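# Move round-bottom flask from heating mantle into cork ring

## Task

Lift the round-bottom flask out of the heating mantle and set it upright in a cork ring on the desk; the cork rings sit on the shelved bench by the window. The task fails if the flask ever reaches the floor or breaks (a drop of more than a few centimetres or a hard knock breaks it), or if the robot topples or finishes tilted. Release the flask and move the robot away at the end: the flask must stay upright in the ring without the robot holding it.

## Robot and tools

Robot: a wheeled base with a vertical column, a tilting head and two six-joint arms (left and right), each ending in a two-finger gripper. Folded, it measures 0.73 m long, 0.62 m wide and 1.88 m tall, and its front sits 0.40 m ahead of the column. The base can only drive straight or spin in place; it cannot slide sideways. Loose objects may occasionally get nudged by something.

Frames: the base frame has its origin on the floor under the column, midway between the drive wheels, with x forward, y to the left and z up. The left_hand and right_hand readings are in this frame and mark the point where the fingers meet (the tips reach 8 mm further). The hand's z axis runs along the fingers; quat_wxyz rotates (0,0,1) onto that direction, and the hand's y axis runs along the opening. The odometry frame is the base frame as it was at the scene's start. base_odometry counts wheel rotation only, so slipping looks like travel. Heading is positive to the left, within -3.142 to 3.142.

execute_actions: the argument "actions" is a list holding one action, or empty to just read the state and images. An action may contain:
- "base": exactly one of {"translate_m": d}, a relative straight drive in metres (forward positive, -3 to 3), or {"rotate_rad": d}, a relative in-place turn in radians (left/counter-clockwise positive, -3.2 to 3.2). Each counts from where the base last reported itself. A move that would take more than 8.667 s is refused.
- "joints": a single dictionary keyed by joint name, covering both arms and the head, where each value is an absolute target (not an offset). Angles are in radians: head_tilt_rad -0.61 to 1.308 (0 roughly level, positive tilts down); joint1 -2.879 to 2.879; joint2 0 to 3.141; joint3 0 to 3.019; joint4 -1.692 to 1.57; joint5 -1.57 to 1.57 (positive swings the hand to the robot's right); joint6 -2.094 to 2.094 (positive rolls clockwise viewed from behind the hand). left_gripper_m and right_gripper_m are fingertip gaps in metres, 0 to 0.093. Keys are prefixed left_ or right_. Done tolerances: head 0.03, joints 1-6 0.045/0.14/0.09/0.055/0.03/0.035, gripper 0.003.
- "speeds": optional caps for this action only: translate_m 0.05 to 0.8 m/s, rotate_rad 0.1 to 1 rad/s (defaults are the maxima). It does not slow the arms.
Motions in one action begin together. A joint left out may still be driving toward an earlier target. Unknown keys or out-of-range values cause the whole call to be rejected. "cameras" picks which images come back: cam_head_left, cam_head_right, cam_left_wrist, cam_right_wrist, nav_camera, or all (default); [] returns none. No action runs beyond 15 s.

wait(seconds 0-10) lets time pass and returns state and images. zoom_image(camera, region [x0,y0,x1,y1] in pixels, at most 504x504, origin top-left) magnifies the latest full image of a camera. finished_scene(scene) closes the scene and reports success; it is final.

Arm geometry (approximate): with left joint1 at -1.57 or right joint1 at 1.57 and joints 5, 6 at 0, the arm moves in a forward-facing vertical plane 0.23 m to that side. Let a = j2 - 0.35, b = 1.05 + j2 - j3, c = b - j4 (c = 1.57 means fingers straight down). The hand is about 0.12 + 0.39 sin a + 0.38 cos b + 0.25 cos c m ahead and 1.46 + 0.39 cos a - 0.38 sin b - 0.25 sin c m up. Example: j2, j3, j4 = 0.93, 0.78, 0.14 gives about 0.60 m ahead, 1.21 m up. Real hands typically end up to 5 cm lower and nearer the column (up to 12 cm under heavy or far loads). Reach is roughly 1 m from the shoulder, lowest about 0.47 m up; the floor is out of reach. Light loads (0.3 kg) are fine with fingers down out to 0.6 m ahead at 0.65-1.6 m height.

Gripping: fingers are 7 cm long; the hand body is 10 cm wide and 7 cm thick; the wrist camera sticks out 11 cm on one side. To grasp, command a gap smaller than the object; "off_target" is then expected. An opening that stays at least 0.002 m above its target means something is held. Small target changes (under about 0.03 rad, or 0.08 rad for joints 2 and 3) may not move anything. For gentle contact, step about 0.05 rad per call from the last target.

Result lines: base_status and joint_status report how each motion ended: done, off_target, contact_stop (base only, a wheel stalled; back off 0.05 m before retrying or turning), time_out, or not_followed after "joint command not followed" (a self-collision check withheld arm targets; back the moved joints off by 0.05 rad or more, or move the other arm). on_its_own describes uncommanded behaviour; "held at" is the held target. turned_by_wheels vs turned_by_imu differing notably (over ~4% and at least 0.05 rad) signals a collision or slip. base_tilt is in degrees; a forward drop of 0.5 or more while moving means the base is leaning back—reverse 0.05 m. wheel_motors_off = 1 means an overload cut the wheels for 2 s. motor_effort covers the wheel motors in percent. Joint torques and motor temperatures are listed per arm in joint order.

Avoid: dropping or knocking the glass flask, letting it reach the floor, driving a table edge into the column, arms pushing hard against obstacles (motors overheat; at 100 °C the arm goes limp and drops its load—ease by resending the reported joint positions), and the two arms colliding or pressing each other, which can end the run.

Each tool is called after "Call:" as name(argument=value, ...) on one line, values as JSON.

## Session

Call:
execute_actions(actions=[])

Scene clock: 0.00 s.
Joint torques (N m, as the arm reports them, + toward a larger angle): no reading
Motor temperatures (°C, as the motors report them): left_arm=[24 23 22 25 24 24] | right_arm=[25 27 22 26 25 23]
base_odometry: x=+0.000 y=+0.000 heading=+0.000 (m, m, rad; odometry frame)
turned_by_wheels: +0.000 (rad since the last result)
turned_by_imu: +0.000 (rad since the last result)
base_tilt: forward=-0.1 right=-0.4 (deg)
base_status: not commanded
joint_positions: head_tilt_rad=+0.894 left_joint1_rad=-1.566 left_joint2_rad=+0.856 left_joint3_rad=+0.407 left_joint4_rad=-0.976 left_joint5_rad=+0.013 left_joint6_rad=-0.090 left_gripper_m=+0.095 right_joint1_rad=+1.579 right_joint2_rad=+0.912 right_joint3_rad=+0.389 right_joint4_rad=-0.938 right_joint5_rad=-0.043 right_joint6_rad=+0.044 right_gripper_m=+0.094
joint_status: not commanded
wheel_motors_off: 0
motor_effort: left_wheel=+1 right_wheel=+0 (%)
left_hand: x=+0.1473 y=+0.2233 z=+1.2588 quat_wxyz=(+0.435, +0.045, -0.899, -0.015) (m; base frame)
right_hand: x=+0.1324 y=-0.2165 z=+1.2538 quat_wxyz=(+0.452, -0.026, -0.891, -0.011) (m; base frame)
pictures: cam_head_left, cam_head_right, cam_left_wrist, cam_right_wrist, nav_camera
Images, in order (width x height): cam_head_left 672x504, cam_head_right 672x504, cam_left_wrist 672x504, cam_right_wrist 672x504, nav_camera 672x504.

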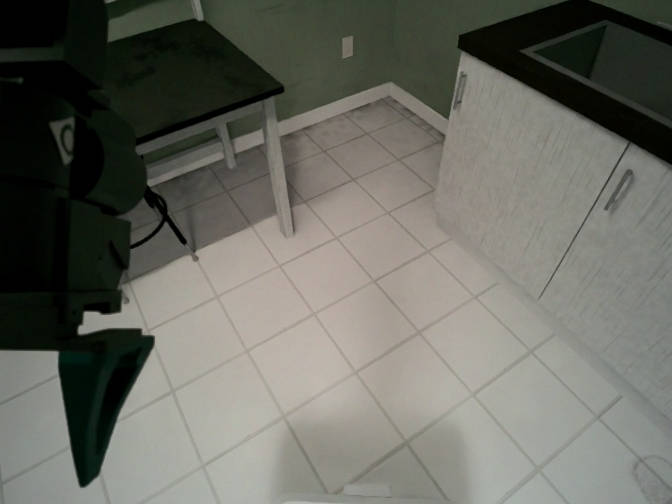

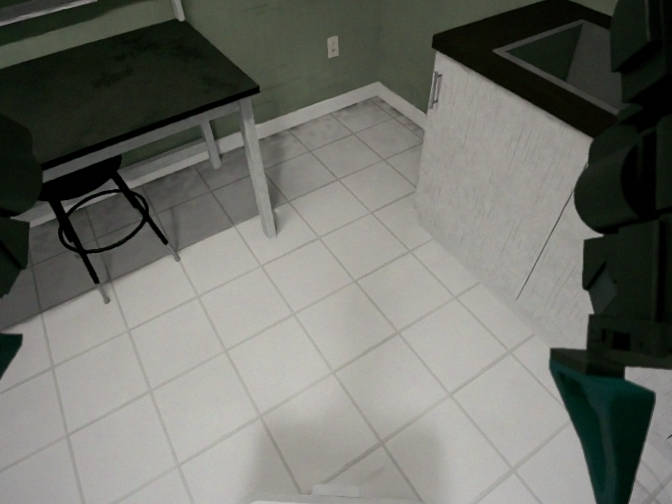

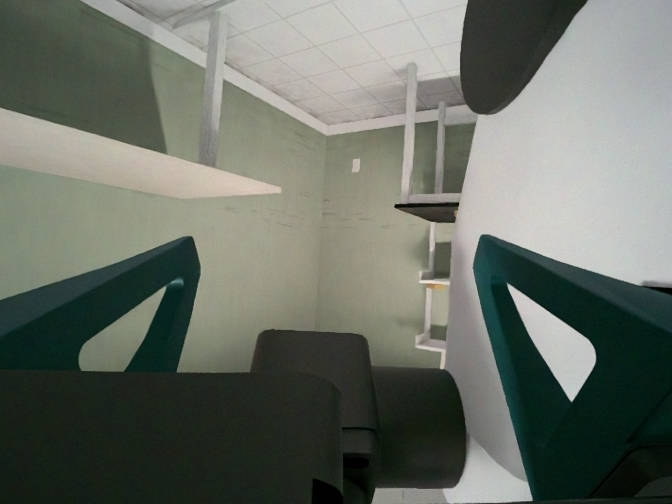

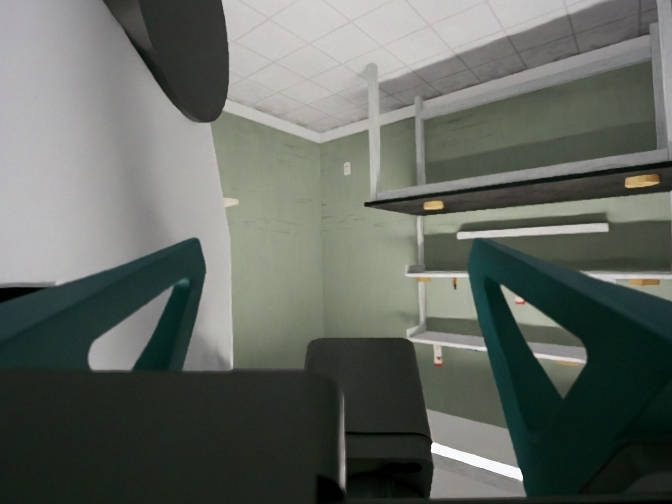

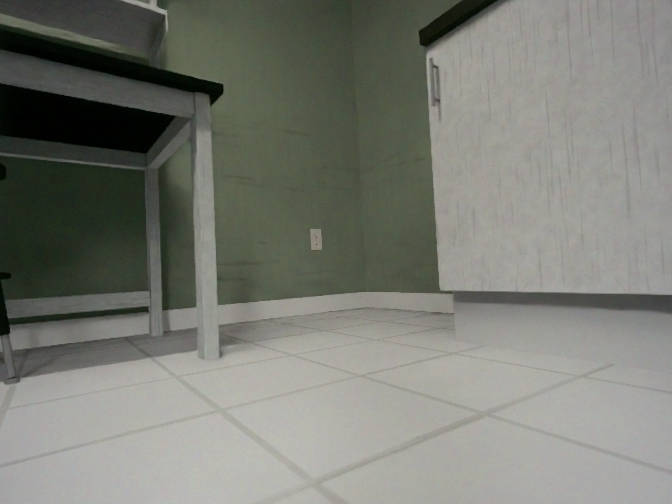

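Call:
execute_actions(actions=[{"base":{"rotate_rad":1.1},"joints":{"head_tilt_rad":0.35}}], cameras=["cam_head_right"])

Call:
execute_actions(actions=[{"base":{"rotate_rad":1.1}}], cameras=["cam_head_right"])

Call:
execute_actions(actions=[{"base":{"rotate_rad":1.1}}], cameras=["cam_head_right"])

Call:
execute_actions(actions=[{"base":{"rotate_rad":1.1}}], cameras=["cam_head_right"])

Scene clock: 8.10 s.
Joint torques (N m, as the arm reports them, + toward a larger angle): left_arm=[-0.66 -8.17 -0.24 -1.02 -0.02 -0.02] | right_arm=[-0.94 -6.24 -0.94 -1.41  0.01 -0.03]
Motor temperatures (°C, as the motors report them): left_arm=[24 23 22 25 24 24] | right_arm=[25 27 22 26 25 23]
base_odometry: x=+0.000 y=+0.000 heading=+1.099 (m, m, rad; odometry frame)
turned_by_wheels: +1.099 (rad since the last result)
turned_by_imu: +1.082 (rad since the last result)
base_tilt: forward=-0.2 right=-0.4 (deg)
base_status: done
joint_positions: head_tilt_rad=+0.369 left_joint1_rad=-1.566 left_joint2_rad=+0.856 left_joint3_rad=+0.407 left_joint4_rad=-0.976 left_joint5_rad=+0.013 left_joint6_rad=-0.090 left_gripper_m=+0.095 right_joint1_rad=+1.579 right_joint2_rad=+0.912 right_joint3_rad=+0.389 right_joint4_rad=-0.938 right_joint5_rad=-0.043 right_joint6_rad=+0.044 right_gripper_m=+0.094
joint_status: all done
wheel_motors_off: 0
motor_effort: left_wheel=-2(43) right_wheel=+2(42) (%)
left_hand: x=+0.1473 y=+0.2233 z=+1.2588 quat_wxyz=(+0.435, +0.045, -0.899, -0.015) (m; base frame)
right_hand: x=+0.1324 y=-0.2165 z=+1.2538 quat_wxyz=(+0.452, -0.026, -0.891, -0.011) (m; base frame)
pictures: cam_head_right
camera_calibration (this result's frames):
cam_head_right: T_world_to_cam=[[0.0652916, -0.997856, -0.00462423, -0.0472868], [-0.3624, -0.0193943, -0.931821, 1.45797], [0.929733, 0.0625159, -0.362889, 0.44627], [0, 0, 0, 1]] pos_world=[0.116541, -0.0468082, 1.52029]
Images, in order (width x height): cam_head_right 672x504.

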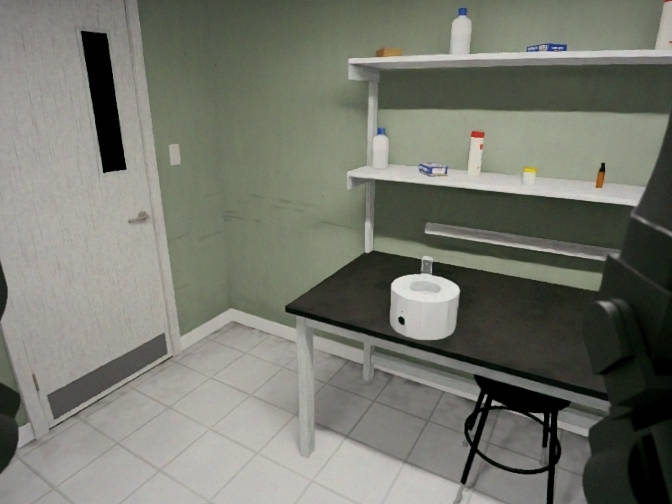

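Scene clock: 10.67 s.
Joint torques (N m, as the arm reports them, + toward a larger angle): left_arm=[-0.17 -8.06 -0.28 -0.99 -0.02 -0.02] | right_arm=[-0.95 -6.2  -0.99 -1.42  0.01 -0.03]
Motor temperatures (°C, as the motors report them): left_arm=[24 23 22 25 24 24] | right_arm=[25 27 22 26 25 23]
base_odometry: x=+0.000 y=+0.000 heading=+2.198 (m, m, rad; odometry frame)
turned_by_wheels: +1.099 (rad since the last result)
turned_by_imu: +1.087 (rad since the last result)
base_tilt: forward=-0.2 right=-0.4 (deg)
base_status: done
joint_positions: head_tilt_rad=+0.369 left_joint1_rad=-1.566 left_joint2_rad=+0.856 left_joint3_rad=+0.407 left_joint4_rad=-0.976 left_joint5_rad=+0.013 left_joint6_rad=-0.090 left_gripper_m=+0.095 right_joint1_rad=+1.579 right_joint2_rad=+0.912 right_joint3_rad=+0.389 right_joint4_rad=-0.938 right_joint5_rad=-0.043 right_joint6_rad=+0.044 right_gripper_m=+0.094
joint_status: not commanded
wheel_motors_off: 0
motor_effort: left_wheel=-3(30) right_wheel=+3(30) (%)
left_hand: x=+0.1473 y=+0.2233 z=+1.2588 quat_wxyz=(+0.435, +0.045, -0.899, -0.015) (m; base frame)
right_hand: x=+0.1324 y=-0.2165 z=+1.2538 quat_wxyz=(+0.452, -0.026, -0.891, -0.011) (m; base frame)
pictures: cam_head_right
camera_calibration (this result's frames):
cam_head_right: T_world_to_cam=[[0.0652918, -0.997856, -0.00462084, -0.047292], [-0.362351, -0.0193943, -0.93184, 1.45799], [0.929752, 0.0625159, -0.362841, 0.446195], [0, 0, 0, 1]] pos_world=[0.116543, -0.0468082, 1.52029]
Images, in order (width x height): cam_head_right 672x504.

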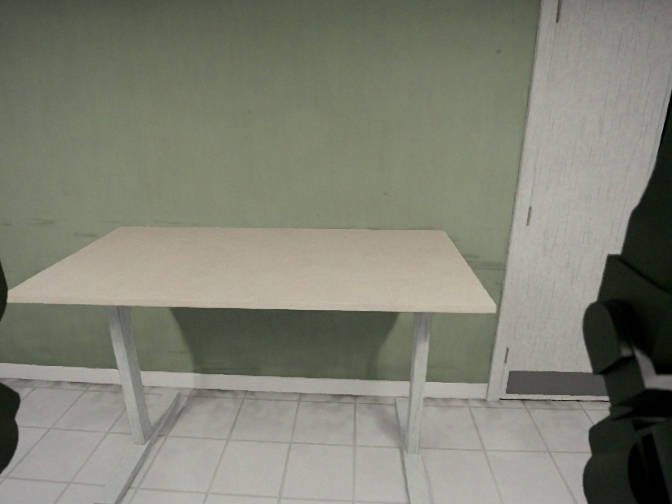

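Scene clock: 13.13 s.
Joint torques (N m, as the arm reports them, + toward a larger angle): left_arm=[-0.35 -8.37 -0.32 -1.01 -0.05 -0.02] | right_arm=[-0.87 -6.25 -0.91 -1.4   0.02 -0.02]
Motor temperatures (°C, as the motors report them): left_arm=[24 23 22 25 24 24] | right_arm=[25 27 22 26 25 23]
base_odometry: x=+0.000 y=+0.000 heading=-2.986 (m, m, rad; odometry frame)
turned_by_wheels: +1.099 (rad since the last result)
turned_by_imu: +1.087 (rad since the last result)
base_tilt: forward=-0.2 right=-0.4 (deg)
base_status: done
joint_positions: head_tilt_rad=+0.369 left_joint1_rad=-1.566 left_joint2_rad=+0.856 left_joint3_rad=+0.407 left_joint4_rad=-0.976 left_joint5_rad=+0.013 left_joint6_rad=-0.090 left_gripper_m=+0.095 right_joint1_rad=+1.579 right_joint2_rad=+0.912 right_joint3_rad=+0.389 right_joint4_rad=-0.938 right_joint5_rad=-0.043 right_joint6_rad=+0.044 right_gripper_m=+0.094
joint_status: not commanded
wheel_motors_off: 0
motor_effort: left_wheel=-2(31) right_wheel=+3(30) (%)
left_hand: x=+0.1473 y=+0.2233 z=+1.2588 quat_wxyz=(+0.435, +0.045, -0.899, -0.015) (m; base frame)
right_hand: x=+0.1324 y=-0.2165 z=+1.2538 quat_wxyz=(+0.452, -0.026, -0.891, -0.011) (m; base frame)
pictures: cam_head_right
camera_calibration (this result's frames):
cam_head_right: T_world_to_cam=[[0.065292, -0.997856, -0.00461912, -0.0472947], [-0.362327, -0.0193943, -0.931849, 1.45801], [0.929761, 0.0625159, -0.362816, 0.446157], [0, 0, 0, 1]] pos_world=[0.116543, -0.0468082, 1.5203]
Images, in order (width x height): cam_head_right 672x504.

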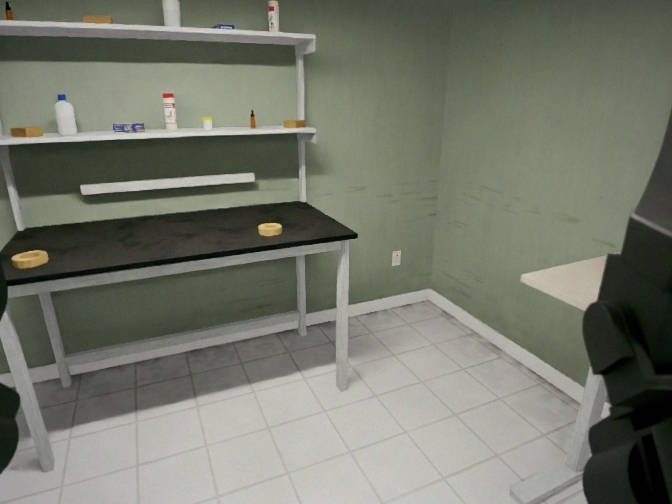

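Scene clock: 15.60 s.
Joint torques (N m, as the arm reports them, + toward a larger angle): left_arm=[-0.23 -8.33 -0.27 -1.09 -0.04 -0.01] | right_arm=[-0.9  -6.23 -0.89 -1.39  0.01 -0.03]
Motor temperatures (°C, as the motors report them): left_arm=[24 23 22 25 24 24] | right_arm=[25 27 22 26 25 23]
base_odometry: x=+0.000 y=+0.000 heading=-1.887 (m, m, rad; odometry frame)
turned_by_wheels: +1.099 (rad since the last result)
turned_by_imu: +1.087 (rad since the last result)
base_tilt: forward=-0.2 right=-0.3 (deg)
base_status: done
joint_positions: head_tilt_rad=+0.369 left_joint1_rad=-1.566 left_joint2_rad=+0.856 left_joint3_rad=+0.407 left_joint4_rad=-0.976 left_joint5_rad=+0.013 left_joint6_rad=-0.090 left_gripper_m=+0.095 right_joint1_rad=+1.579 right_joint2_rad=+0.912 right_joint3_rad=+0.389 right_joint4_rad=-0.938 right_joint5_rad=-0.043 right_joint6_rad=+0.044 right_gripper_m=+0.095
joint_status: not commanded
wheel_motors_off: 0
motor_effort: left_wheel=-3(30) right_wheel=+3(30) (%)
left_hand: x=+0.1473 y=+0.2233 z=+1.2588 quat_wxyz=(+0.435, +0.045, -0.899, -0.015) (m; base frame)
right_hand: x=+0.1324 y=-0.2165 z=+1.2538 quat_wxyz=(+0.452, -0.026, -0.891, -0.011) (m; base frame)
pictures: cam_head_right
camera_calibration (this result's frames):
cam_head_right: T_world_to_cam=[[0.0652921, -0.997856, -0.00461779, -0.0472967], [-0.362308, -0.0193943, -0.931857, 1.45802], [0.929769, 0.0625159, -0.362797, 0.446127], [0, 0, 0, 1]] pos_world=[0.116543, -0.0468082, 1.5203]
Images, in order (width x height): cam_head_right 672x504.

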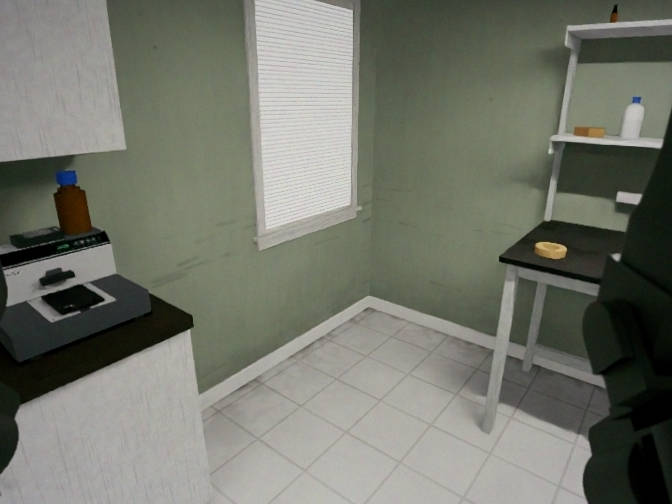

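Call:
execute_actions(actions=[{"base":{"rotate_rad":-0.53}}], cameras=[])

Call:
execute_actions(actions=[{"base":{"translate_m":1.2},"joints":{"head_tilt_rad":0.8}}], cameras=["cam_head_right","cam_head_left"])

Scene clock: 22.27 s.
Joint torques (N m, as the arm reports them, + toward a larger angle): left_arm=[-0.22 -7.77 -0.31 -1.03 -0.01 -0.05] | right_arm=[-0.97 -6.16 -0.98 -1.42  0.01 -0.03]
Motor temperatures (°C, as the motors report them): left_arm=[24 23 22 25 24 24] | right_arm=[25 27 22 26 25 23]
base_odometry: x=+0.000 y=+0.000 heading=-2.416 (m, m, rad; odometry frame)
turned_by_wheels: -0.529 (rad since the last result)
turned_by_imu: -0.526 (rad since the last result)
base_tilt: forward=-0.2 right=-0.4 (deg)
base_status: done
joint_positions: head_tilt_rad=+0.369 left_joint1_rad=-1.566 left_joint2_rad=+0.856 left_joint3_rad=+0.407 left_joint4_rad=-0.976 left_joint5_rad=+0.013 left_joint6_rad=-0.090 left_gripper_m=+0.095 right_joint1_rad=+1.579 right_joint2_rad=+0.912 right_joint3_rad=+0.389 right_joint4_rad=-0.938 right_joint5_rad=-0.043 right_joint6_rad=+0.044 right_gripper_m=+0.095
joint_status: not commanded
wheel_motors_off: 0
motor_effort: left_wheel=+1(24) right_wheel=-1(25) (%)
left_hand: x=+0.1473 y=+0.2233 z=+1.2588 quat_wxyz=(+0.435, +0.045, -0.899, -0.015) (m; base frame)
right_hand: x=+0.1324 y=-0.2165 z=+1.2538 quat_wxyz=(+0.452, -0.026, -0.891, -0.011) (m; base frame)
pictures: none
No camera images: the call's "cameras" was empty. Leave "cameras" out to get every camera's image.

Scene clock: 25.77 s.
Joint torques (N m, as the arm reports them, + toward a larger angle): left_arm=[-0.08 -8.21 -0.28 -0.99 -0.04 -0.02] | right_arm=[-0.88 -6.41 -0.94 -1.37  0.01 -0.04]
Motor temperatures (°C, as the motors report them): left_arm=[24 23 22 25 24 24] | right_arm=[25 27 22 26 25 23]
base_odometry: x=-0.897 y=-0.797 heading=-2.415 (m, m, rad; odometry frame)
turned_by_wheels: +0.002 (rad since the last result)
turned_by_imu: +0.001 (rad since the last result)
base_tilt: forward=-0.2 right=-0.4 (deg)
base_status: done
joint_positions: head_tilt_rad=+0.803 left_joint1_rad=-1.566 left_joint2_rad=+0.856 left_joint3_rad=+0.408 left_joint4_rad=-0.976 left_joint5_rad=+0.013 left_joint6_rad=-0.090 left_gripper_m=+0.095 right_joint1_rad=+1.579 right_joint2_rad=+0.912 right_joint3_rad=+0.388 right_joint4_rad=-0.938 right_joint5_rad=-0.043 right_joint6_rad=+0.044 right_gripper_m=+0.095
joint_status: all done
wheel_motors_off: 0
motor_effort: left_wheel=+0(64) right_wheel=-2(44) (%)
left_hand: x=+0.1479 y=+0.2233 z=+1.2586 quat_wxyz=(+0.435, +0.045, -0.899, -0.015) (m; base frame)
right_hand: x=+0.1320 y=-0.2165 z=+1.2540 quat_wxyz=(+0.453, -0.026, -0.891, -0.011) (m; base frame)
pictures: cam_head_left, cam_head_right
camera_calibration (this result's frames):
cam_head_left: T_world_to_cam=[[0.0604993, -0.998126, -0.00914346, 0.0403413], [-0.706526, -0.0363503, -0.706753, 1.12398], [0.705096, 0.0492181, -0.707402, 0.983074], [0, 0, 0, 1]] pos_world=[0.098518, 0.0327375, 1.49017]
cam_head_right: T_world_to_cam=[[0.0573087, -0.997856, -0.0316241, -0.00530781], [-0.720312, -0.0193943, -0.693379, 1.10866], [0.691278, 0.0625159, -0.719879, 1.00796], [0, 0, 0, 1]] pos_world=[0.102106, -0.0468082, 1.49416]
Images, in order (width x height): cam_head_left 672x504, cam_head_right 672x504.

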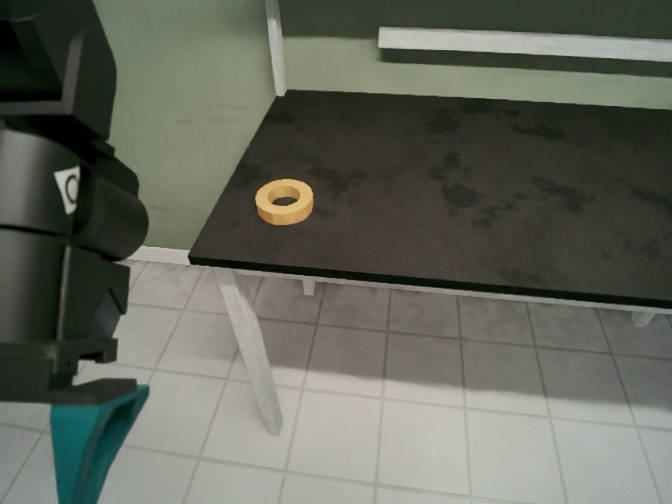

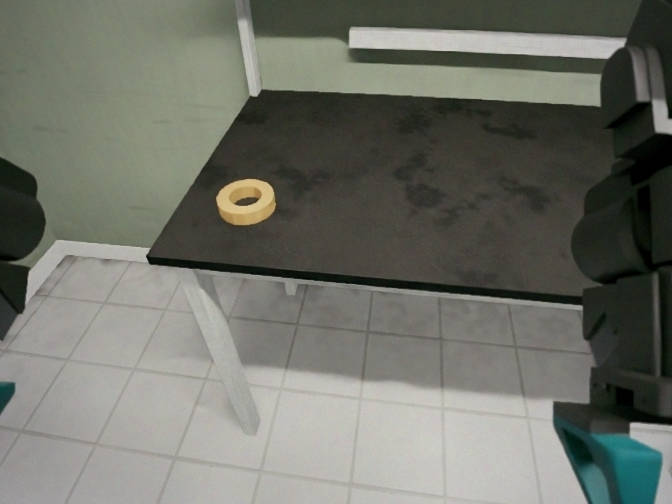

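Call:
execute_actions(actions=[{"joints":{"left_joint2_rad":1.4,"left_joint3_rad":1.27,"left_joint4_rad":-0.39,"left_joint6_rad":0,"left_gripper_m":0.06}}], cameras=[])

Call:
execute_actions(actions=[{"base":{"translate_m":0.25},"joints":{"head_tilt_rad":1.0}}], cameras=["cam_head_right","cam_head_left","cam_left_wrist"])

Scene clock: 36.33 s.
Joint torques (N m, as the arm reports them, + toward a larger angle): left_arm=[ -0.02 -18.89   3.45   0.48  -0.03   0.08] | right_arm=[-0.89 -6.16 -0.86 -1.41  0.01 -0.04]
Motor temperatures (°C, as the motors report them): left_arm=[24 23 22 25 24 24] | right_arm=[25 27 22 26 25 23]
base_odometry: x=-0.897 y=-0.797 heading=-2.415 (m, m, rad; odometry frame)
turned_by_wheels: +0.000 (rad since the last result)
turned_by_imu: -0.001 (rad since the last result)
base_tilt: forward=-0.2 right=-0.3 (deg)
base_status: not commanded
joint_positions: head_tilt_rad=+0.803 left_joint1_rad=-1.566 left_joint2_rad=+1.392 left_joint3_rad=+1.270 left_joint4_rad=-0.391 left_joint5_rad=+0.013 left_joint6_rad=-0.008 left_gripper_m=+0.060 right_joint1_rad=+1.579 right_joint2_rad=+0.912 right_joint3_rad=+0.388 right_joint4_rad=-0.938 right_joint5_rad=-0.043 right_joint6_rad=+0.044 right_gripper_m=+0.095
joint_status: all done
wheel_motors_off: 0
motor_effort: left_wheel=+2(3) right_wheel=-2(3) (%)
left_hand: x=+0.6086 y=+0.2253 z=+1.0516 quat_wxyz=(-0.005, +0.005, -1.000, +0.004) (m; base frame)
right_hand: x=+0.1320 y=-0.2165 z=+1.2540 quat_wxyz=(+0.453, -0.026, -0.891, -0.011) (m; base frame)
pictures: none
No camera images: the call's "cameras" was empty. Leave "cameras" out to get every camera's image.

Scene clock: 38.33 s.
Joint torques (N m, as the arm reports them, + toward a larger angle): left_arm=[ -0.29 -19.     3.59   0.41  -0.04   0.11] | right_arm=[-1.   -6.18 -0.93 -1.43  0.02 -0.03]
Motor temperatures (°C, as the motors report them): left_arm=[24 24 22 25 24 24] | right_arm=[25 27 22 26 25 23]
base_odometry: x=-1.084 y=-0.963 heading=-2.413 (m, m, rad; odometry frame)
turned_by_wheels: +0.001 (rad since the last result)
turned_by_imu: +0.001 (rad since the last result)
base_tilt: forward=-0.1 right=-0.4 (deg)
base_status: done
joint_positions: head_tilt_rad=+1.001 left_joint1_rad=-1.566 left_joint2_rad=+1.392 left_joint3_rad=+1.267 left_joint4_rad=-0.391 left_joint5_rad=+0.013 left_joint6_rad=-0.008 left_gripper_m=+0.060 right_joint1_rad=+1.579 right_joint2_rad=+0.912 right_joint3_rad=+0.389 right_joint4_rad=-0.938 right_joint5_rad=-0.043 right_joint6_rad=+0.044 right_gripper_m=+0.095
joint_status: all done
wheel_motors_off: 0
motor_effort: left_wheel=+3(44) right_wheel=-2(45) (%)
left_hand: x=+0.6072 y=+0.2253 z=+1.0512 quat_wxyz=(-0.004, +0.005, -1.000, +0.004) (m; base frame)
right_hand: x=+0.1324 y=-0.2165 z=+1.2538 quat_wxyz=(+0.452, -0.026, -0.891, -0.011) (m; base frame)
pictures: cam_head_left, cam_head_right, cam_left_wrist
camera_calibration (this result's frames):
cam_head_left: T_world_to_cam=[[0.0575169, -0.998126, -0.0208705, 0.05855], [-0.831794, -0.0363503, -0.553893, 0.894838], [0.552096, 0.0492181, -0.832326, 1.18311], [0, 0, 0, 1]] pos_world=[0.0877634, 0.0327375, 1.4816]
cam_head_right: T_world_to_cam=[[0.0499647, -0.997856, -0.0422837, 0.0114751], [-0.842679, -0.0193943, -0.538067, 0.875599], [0.536093, 0.0625159, -0.841841, 1.20354], [0, 0, 0, 1]] pos_world=[0.0920663, -0.0468082, 1.4848]
cam_left_wrist: T_world_to_cam=[[0.00271575, -0.999905, 0.0135118, 0.21238], [-0.813967, 0.00563882, 0.580884, -0.114816], [-0.580905, -0.0125757, -0.813874, 1.33556], [0, 0, 0, 1]] pos_world=[0.681801, 0.229803, 1.1508]
Images, in order (width x height): cam_head_left 672x504, cam_head_right 672x504, cam_left_wrist 672x504.

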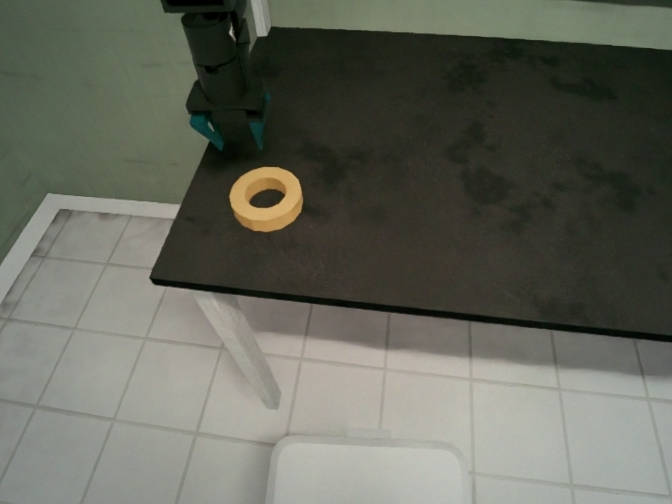

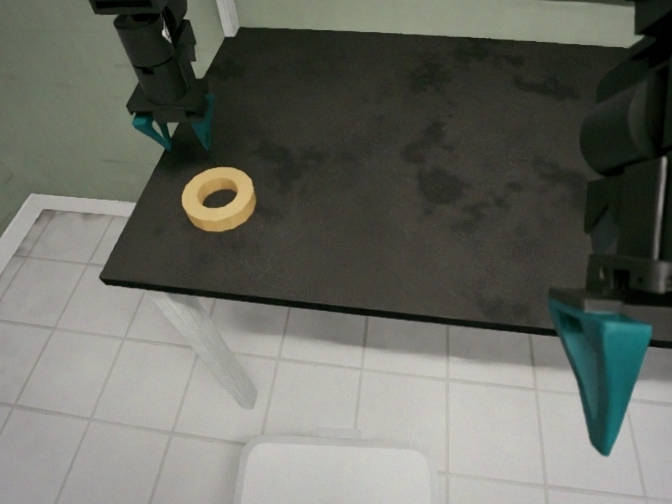

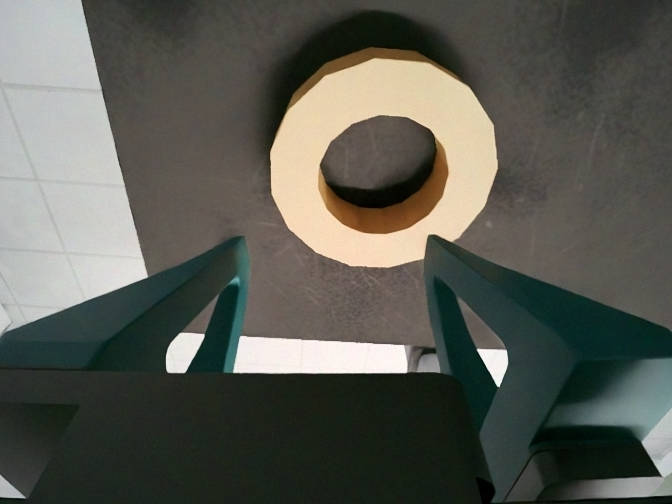

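Call:
execute_actions(actions=[{"base":{"rotate_rad":0.04},"joints":{"left_joint2_rad":1.64,"left_joint3_rad":1.375,"left_joint4_rad":-0.255}}], cameras=["cam_head_left","cam_left_wrist"])

Scene clock: 46.83 s.
Joint torques (N m, as the arm reports them, + toward a larger angle): left_arm=[ -0.13 -20.67   2.92   0.44  -0.03   0.12] | right_arm=[-0.95 -6.22 -0.93 -1.4   0.01 -0.04]
Motor temperatures (°C, as the motors report them): left_arm=[24 24 23 25 24 24] | right_arm=[25 27 22 26 25 23]
base_odometry: x=-1.084 y=-0.963 heading=-2.375 (m, m, rad; odometry frame)
turned_by_wheels: +0.038 (rad since the last result)
turned_by_imu: +0.037 (rad since the last result)
base_tilt: forward=-0.2 right=-0.4 (deg)
base_status: done
joint_positions: head_tilt_rad=+1.001 left_joint1_rad=-1.564 left_joint2_rad=+1.654 left_joint3_rad=+1.365 left_joint4_rad=-0.254 left_joint5_rad=+0.013 left_joint6_rad=-0.008 left_gripper_m=+0.060 right_joint1_rad=+1.579 right_joint2_rad=+0.912 right_joint3_rad=+0.389 right_joint4_rad=-0.938 right_joint5_rad=-0.043 right_joint6_rad=+0.044 right_gripper_m=+0.095
joint_status: all done
wheel_motors_off: 0
motor_effort: left_wheel=-1(39) right_wheel=+2(39) (%)
left_hand: x=+0.5797 y=+0.2272 z=+0.9391 quat_wxyz=(+0.010, +0.006, -1.000, +0.003) (m; base frame)
right_hand: x=+0.1324 y=-0.2165 z=+1.2538 quat_wxyz=(+0.452, -0.026, -0.891, -0.011) (m; base frame)
pictures: cam_head_left, cam_left_wrist
camera_calibration (this result's frames):
cam_head_left: T_world_to_cam=[[0.0575169, -0.998126, -0.0208705, 0.05855], [-0.831794, -0.0363503, -0.553893, 0.894838], [0.552096, 0.0492181, -0.832326, 1.18311], [0, 0, 0, 1]] pos_world=[0.0877634, 0.0327375, 1.4816]
cam_left_wrist: T_world_to_cam=[[0.00435047, -0.99992, 0.0118947, 0.216468], [-0.797714, 0.00370268, 0.603025, -0.101885], [-0.603021, -0.012112, -0.797634, 1.22578], [0, 0, 0, 1]] pos_world=[0.656954, 0.231675, 1.03659]
Images, in order (width x height): cam_head_left 672x504, cam_left_wrist 672x504.

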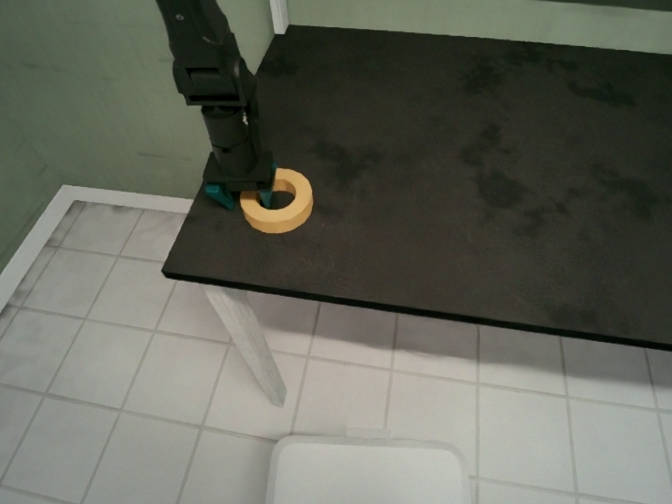

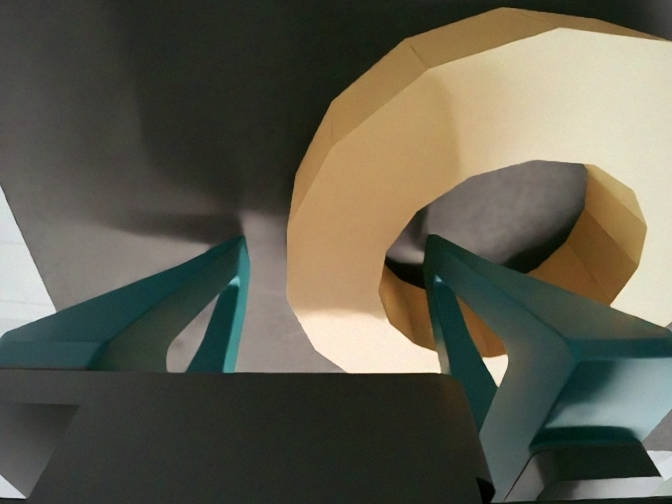

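Already straddling, near the table by the shadow.

Call:
execute_actions(actions=[{"joints":{"left_gripper_m":0.0}}], cameras=[])

Call:
execute_actions(actions=[{"joints":{"left_joint2_rad":1.4,"left_joint3_rad":1.27,"left_joint4_rad":-0.39}}], cameras=["cam_head_left"])

Call:
execute_actions(actions=[{"base":{"translate_m":-1.1}}], cameras=[])

Call:
execute_actions(actions=[{"base":{"rotate_rad":-1.65}}], cameras=[])

Call:
execute_actions(actions=[{"base":{"translate_m":0.9}}], cameras=["cam_head_left","cam_head_right","cam_left_wrist"])

Scene clock: 53.20 s.
Joint torques (N m, as the arm reports them, + toward a larger angle): left_arm=[ -0.42 -20.89   2.83   0.36   0.01   0.06] | right_arm=[-0.97 -6.24 -0.95 -1.44  0.01 -0.03]
Motor temperatures (°C, as the motors report them): left_arm=[24 25 23 25 24 24] | right_arm=[25 27 22 26 25 23]
base_odometry: x=-1.084 y=-0.963 heading=-2.375 (m, m, rad; odometry frame)
turned_by_wheels: +0.000 (rad since the last result)
turned_by_imu: -0.001 (rad since the last result)
base_tilt: forward=-0.2 right=-0.4 (deg)
base_status: not commanded
joint_positions: head_tilt_rad=+1.001 left_joint1_rad=-1.564 left_joint2_rad=+1.654 left_joint3_rad=+1.366 left_joint4_rad=-0.254 left_joint5_rad=+0.012 left_joint6_rad=-0.006 left_gripper_m=+0.022 right_joint1_rad=+1.579 right_joint2_rad=+0.912 right_joint3_rad=+0.389 right_joint4_rad=-0.938 right_joint5_rad=-0.043 right_joint6_rad=+0.044 right_gripper_m=+0.095
joint_status: left_gripper_m off_target (ended at +0.022, target +0.000)
wheel_motors_off: 0
motor_effort: left_wheel=-4(1) right_wheel=+2(2) (%)
left_hand: x=+0.5799 y=+0.2274 z=+0.9391 quat_wxyz=(+0.009, +0.005, -1.000, +0.003) (m; base frame)
right_hand: x=+0.1324 y=-0.2165 z=+1.2538 quat_wxyz=(+0.452, -0.026, -0.891, -0.011) (m; base frame)
pictures: none
No camera images: the call's "cameras" was empty. Leave "cameras" out to get every camera's image.

Scene clock: 54.30 s.
Joint torques (N m, as the arm reports them, + toward a larger angle): left_arm=[ -0.25 -18.44   3.58   0.44   0.02   0.08] | right_arm=[-0.99 -6.2  -0.95 -1.4   0.01 -0.03]
Motor temperatures (°C, as the motors report them): left_arm=[24 25 23 25 24 24] | right_arm=[25 27 22 26 25 23]
base_odometry: x=-1.084 y=-0.963 heading=-2.375 (m, m, rad; odometry frame)
turned_by_wheels: +0.000 (rad since the last result)
turned_by_imu: +0.000 (rad since the last result)
base_tilt: forward=-0.2 right=-0.4 (deg)
base_status: not commanded
joint_positions: head_tilt_rad=+1.001 left_joint1_rad=-1.564 left_joint2_rad=+1.386 left_joint3_rad=+1.269 left_joint4_rad=-0.390 left_joint5_rad=+0.012 left_joint6_rad=-0.006 left_gripper_m=+0.022 right_joint1_rad=+1.579 right_joint2_rad=+0.912 right_joint3_rad=+0.389 right_joint4_rad=-0.938 right_joint5_rad=-0.043 right_joint6_rad=+0.044 right_gripper_m=+0.095
joint_status: all done
wheel_motors_off: 0
motor_effort: left_wheel=-3(3) right_wheel=+3(3) (%)
left_hand: x=+0.6105 y=+0.2268 z=+1.0542 quat_wxyz=(-0.008, +0.005, -1.000, +0.003) (m; base frame)
right_hand: x=+0.1324 y=-0.2165 z=+1.2538 quat_wxyz=(+0.452, -0.026, -0.891, -0.011) (m; base frame)
pictures: cam_head_left
camera_calibration (this result's frames):
cam_head_left: T_world_to_cam=[[0.0575169, -0.998126, -0.0208705, 0.05855], [-0.831794, -0.0363503, -0.553893, 0.894838], [0.552097, 0.0492181, -0.832326, 1.18311], [0, 0, 0, 1]] pos_world=[0.0877634, 0.0327375, 1.4816]
Images, in order (width x height): cam_head_left 672x504.

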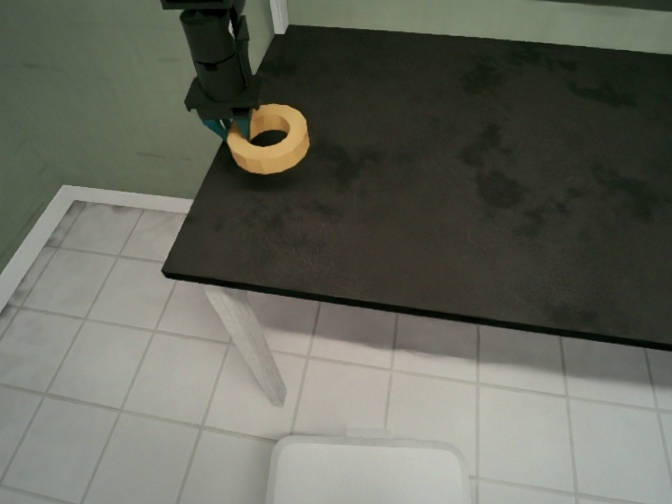

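Scene clock: 57.83 s.
Joint torques (N m, as the arm reports them, + toward a larger angle): left_arm=[ -0.27 -18.77   3.75   0.42   0.02   0.04] | right_arm=[-0.95 -6.32 -0.72 -1.43  0.   -0.03]
Motor temperatures (°C, as the motors report them): left_arm=[24 25 23 25 24 24] | right_arm=[25 27 22 26 25 23]
base_odometry: x=-0.292 y=-0.200 heading=-2.375 (m, m, rad; odometry frame)
turned_by_wheels: +0.000 (rad since the last result)
turned_by_imu: +0.000 (rad since the last result)
base_tilt: forward=-0.2 right=-0.4 (deg)
base_status: done
joint_positions: head_tilt_rad=+1.001 left_joint1_rad=-1.564 left_joint2_rad=+1.387 left_joint3_rad=+1.265 left_joint4_rad=-0.390 left_joint5_rad=+0.012 left_joint6_rad=-0.006 left_gripper_m=+0.022 right_joint1_rad=+1.579 right_joint2_rad=+0.912 right_joint3_rad=+0.386 right_joint4_rad=-0.938 right_joint5_rad=-0.043 right_joint6_rad=+0.044 right_gripper_m=+0.095
joint_status: not commanded
wheel_motors_off: 0
motor_effort: left_wheel=+0(65) right_wheel=+0(54) (%)
left_hand: x=+0.6079 y=+0.2268 z=+1.0534 quat_wxyz=(-0.006, +0.005, -1.000, +0.003) (m; base frame)
right_hand: x=+0.1307 y=-0.2165 z=+1.2544 quat_wxyz=(+0.454, -0.026, -0.891, -0.011) (m; base frame)
pictures: none
No camera images: the call's "cameras" was empty. Leave "cameras" out to get every camera's image.

Scene clock: 60.80 s.
Joint torques (N m, as the arm reports them, + toward a larger angle): left_arm=[ -0.21 -18.79   3.76   0.4    0.     0.08] | right_arm=[-0.96 -6.2  -0.79 -1.41  0.01 -0.03]
Motor temperatures (°C, as the motors report them): left_arm=[24 25 23 25 24 24] | right_arm=[25 27 22 26 25 23]
base_odometry: x=-0.292 y=-0.200 heading=+2.259 (m, m, rad; odometry frame)
turned_by_wheels: -1.649 (rad since the last result)
turned_by_imu: -1.630 (rad since the last result)
base_tilt: forward=-0.2 right=-0.4 (deg)
base_status: done
joint_positions: head_tilt_rad=+1.001 left_joint1_rad=-1.565 left_joint2_rad=+1.387 left_joint3_rad=+1.265 left_joint4_rad=-0.390 left_joint5_rad=+0.012 left_joint6_rad=-0.006 left_gripper_m=+0.022 right_joint1_rad=+1.579 right_joint2_rad=+0.912 right_joint3_rad=+0.386 right_joint4_rad=-0.938 right_joint5_rad=-0.043 right_joint6_rad=+0.044 right_gripper_m=+0.095
joint_status: not commanded
wheel_motors_off: 0
motor_effort: left_wheel=+3(52) right_wheel=-2(39) (%)
left_hand: x=+0.6079 y=+0.2261 z=+1.0534 quat_wxyz=(-0.006, +0.004, -1.000, +0.003) (m; base frame)
right_hand: x=+0.1307 y=-0.2165 z=+1.2544 quat_wxyz=(+0.454, -0.026, -0.891, -0.011) (m; base frame)
pictures: none
No camera images: the call's "cameras" was empty. Leave "cameras" out to get every camera's image.

Scene clock: 63.97 s.
Joint torques (N m, as the arm reports them, + toward a larger angle): left_arm=[ -0.18 -18.31   3.61   0.41   0.     0.02] | right_arm=[-0.84 -6.08 -0.98 -1.41  0.01 -0.03]
Motor temperatures (°C, as the motors report them): left_arm=[24 25 23 25 24 24] | right_arm=[25 27 22 26 25 23]
base_odometry: x=-0.863 y=+0.495 heading=+2.259 (m, m, rad; odometry frame)
turned_by_wheels: +0.000 (rad since the last result)
turned_by_imu: -0.001 (rad since the last result)
base_tilt: forward=-0.2 right=-0.4 (deg)
base_status: done
joint_positions: head_tilt_rad=+1.001 left_joint1_rad=-1.565 left_joint2_rad=+1.387 left_joint3_rad=+1.265 left_joint4_rad=-0.390 left_joint5_rad=+0.012 left_joint6_rad=-0.006 left_gripper_m=+0.022 right_joint1_rad=+1.579 right_joint2_rad=+0.912 right_joint3_rad=+0.390 right_joint4_rad=-0.938 right_joint5_rad=-0.043 right_joint6_rad=+0.044 right_gripper_m=+0.095
joint_status: not commanded
wheel_motors_off: 0
motor_effort: left_wheel=+0(58) right_wheel=+0(56) (%)
left_hand: x=+0.6080 y=+0.2261 z=+1.0533 quat_wxyz=(-0.006, +0.004, -1.000, +0.003) (m; base frame)
right_hand: x=+0.1328 y=-0.2165 z=+1.2537 quat_wxyz=(+0.452, -0.026, -0.892, -0.011) (m; base frame)
pictures: cam_head_left, cam_head_right, cam_left_wrist
camera_calibration (this result's frames):
cam_head_left: T_world_to_cam=[[0.0575065, -0.998126, -0.0208989, 0.0585943], [-0.832068, -0.0363503, -0.553482, 0.894218], [0.551685, 0.0492181, -0.832599, 1.18355], [0, 0, 0, 1]] pos_world=[0.0877345, 0.0327375, 1.48158]
cam_head_right: T_world_to_cam=[[0.0499438, -0.997856, -0.0423083, 0.0115142], [-0.842945, -0.0193943, -0.537651, 0.874971], [0.535677, 0.0625159, -0.842105, 1.20397], [0, 0, 0, 1]] pos_world=[0.092039, -0.0468082, 1.48478]
cam_left_wrist: T_world_to_cam=[[0.000572797, -0.999931, 0.0117286, 0.216363], [-0.815734, 0.00631691, 0.578393, -0.111875], [-0.578428, -0.00989869, -0.815674, 1.33745], [0, 0, 0, 1]] pos_world=[0.682233, 0.230294, 1.15309]
Images, in order (width x height): cam_head_left 672x504, cam_head_right 672x504, cam_left_wrist 672x504.

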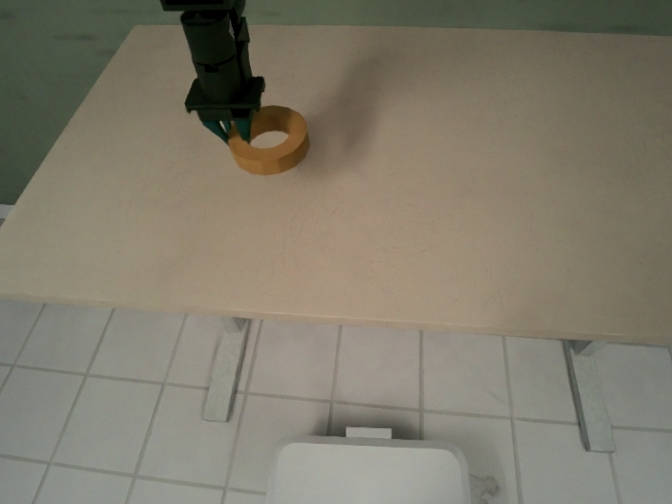

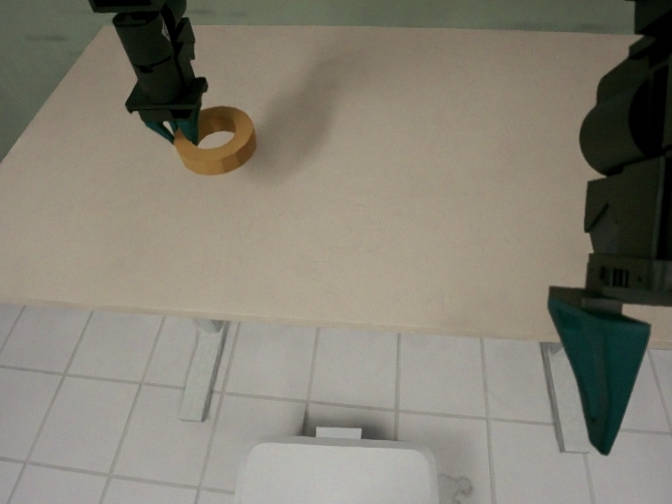

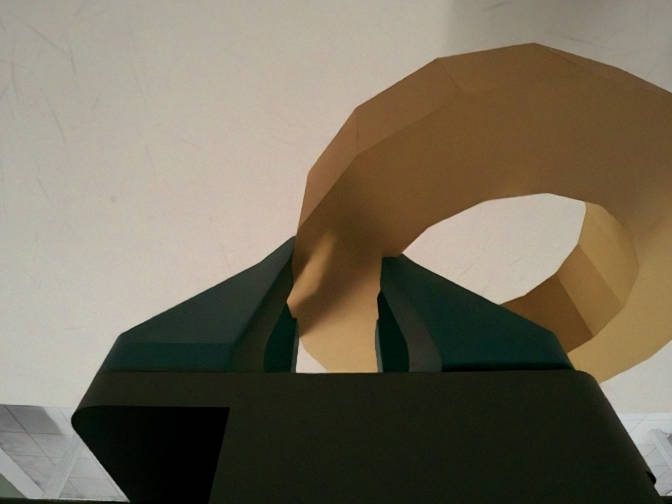

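Call:
execute_actions(actions=[{"joints":{"left_joint2_rad":1.6,"left_joint3_rad":1.36,"left_joint4_rad":-0.28}}], cameras=["cam_head_left","cam_left_wrist"])

Scene clock: 69.53 s.
Joint torques (N m, as the arm reports them, + toward a larger angle): left_arm=[ -0.03 -17.72   2.6    0.26   0.     0.06] | right_arm=[-0.82 -6.17 -0.97 -1.42  0.01 -0.03]
Motor temperatures (°C, as the motors report them): left_arm=[24 25 23 25 24 24] | right_arm=[25 27 22 26 25 23]
base_odometry: x=-0.863 y=+0.495 heading=+2.259 (m, m, rad; odometry frame)
turned_by_wheels: +0.000 (rad since the last result)
turned_by_imu: -0.001 (rad since the last result)
base_tilt: forward=-0.1 right=-0.3 (deg)
base_status: not commanded
joint_positions: head_tilt_rad=+1.001 left_joint1_rad=-1.565 left_joint2_rad=+1.575 left_joint3_rad=+1.364 left_joint4_rad=-0.275 left_joint5_rad=+0.012 left_joint6_rad=-0.006 left_gripper_m=+0.022 right_joint1_rad=+1.579 right_joint2_rad=+0.912 right_joint3_rad=+0.390 right_joint4_rad=-0.938 right_joint5_rad=-0.043 right_joint6_rad=+0.044 right_gripper_m=+0.095
joint_status: all done
wheel_motors_off: 0
motor_effort: left_wheel=+0(1) right_wheel=+0(1) (%)
left_hand: x=+0.6130 y=+0.2264 z=+0.9760 quat_wxyz=(-0.019, +0.004, -1.000, +0.004) (m; base frame)
right_hand: x=+0.1328 y=-0.2165 z=+1.2537 quat_wxyz=(+0.452, -0.026, -0.892, -0.011) (m; base frame)
pictures: cam_head_left, cam_left_wrist
camera_calibration (this result's frames):
cam_head_left: T_world_to_cam=[[0.0575065, -0.998126, -0.0208989, 0.0585943], [-0.832068, -0.0363503, -0.553482, 0.894218], [0.551685, 0.0492181, -0.832599, 1.18355], [0, 0, 0, 1]] pos_world=[0.0877345, 0.0327375, 1.48158]
cam_left_wrist: T_world_to_cam=[[0.000116958, -0.999927, 0.0120419, 0.21758], [-0.830673, 0.00660729, 0.556721, -0.032847], [-0.556761, -0.010068, -0.830612, 1.27868], [0, 0, 0, 1]] pos_world=[0.684607, 0.230655, 1.07775]
Images, in order (width x height): cam_head_left 672x504, cam_left_wrist 672x504.

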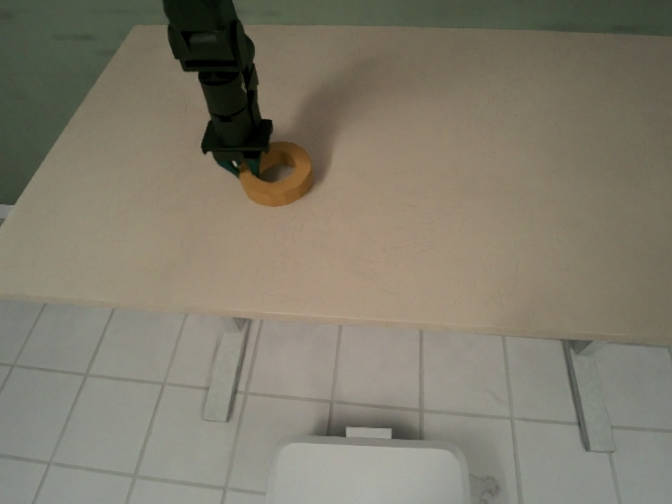

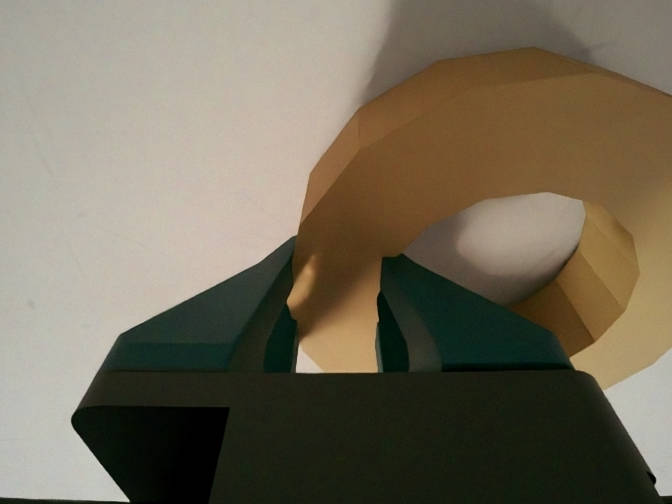

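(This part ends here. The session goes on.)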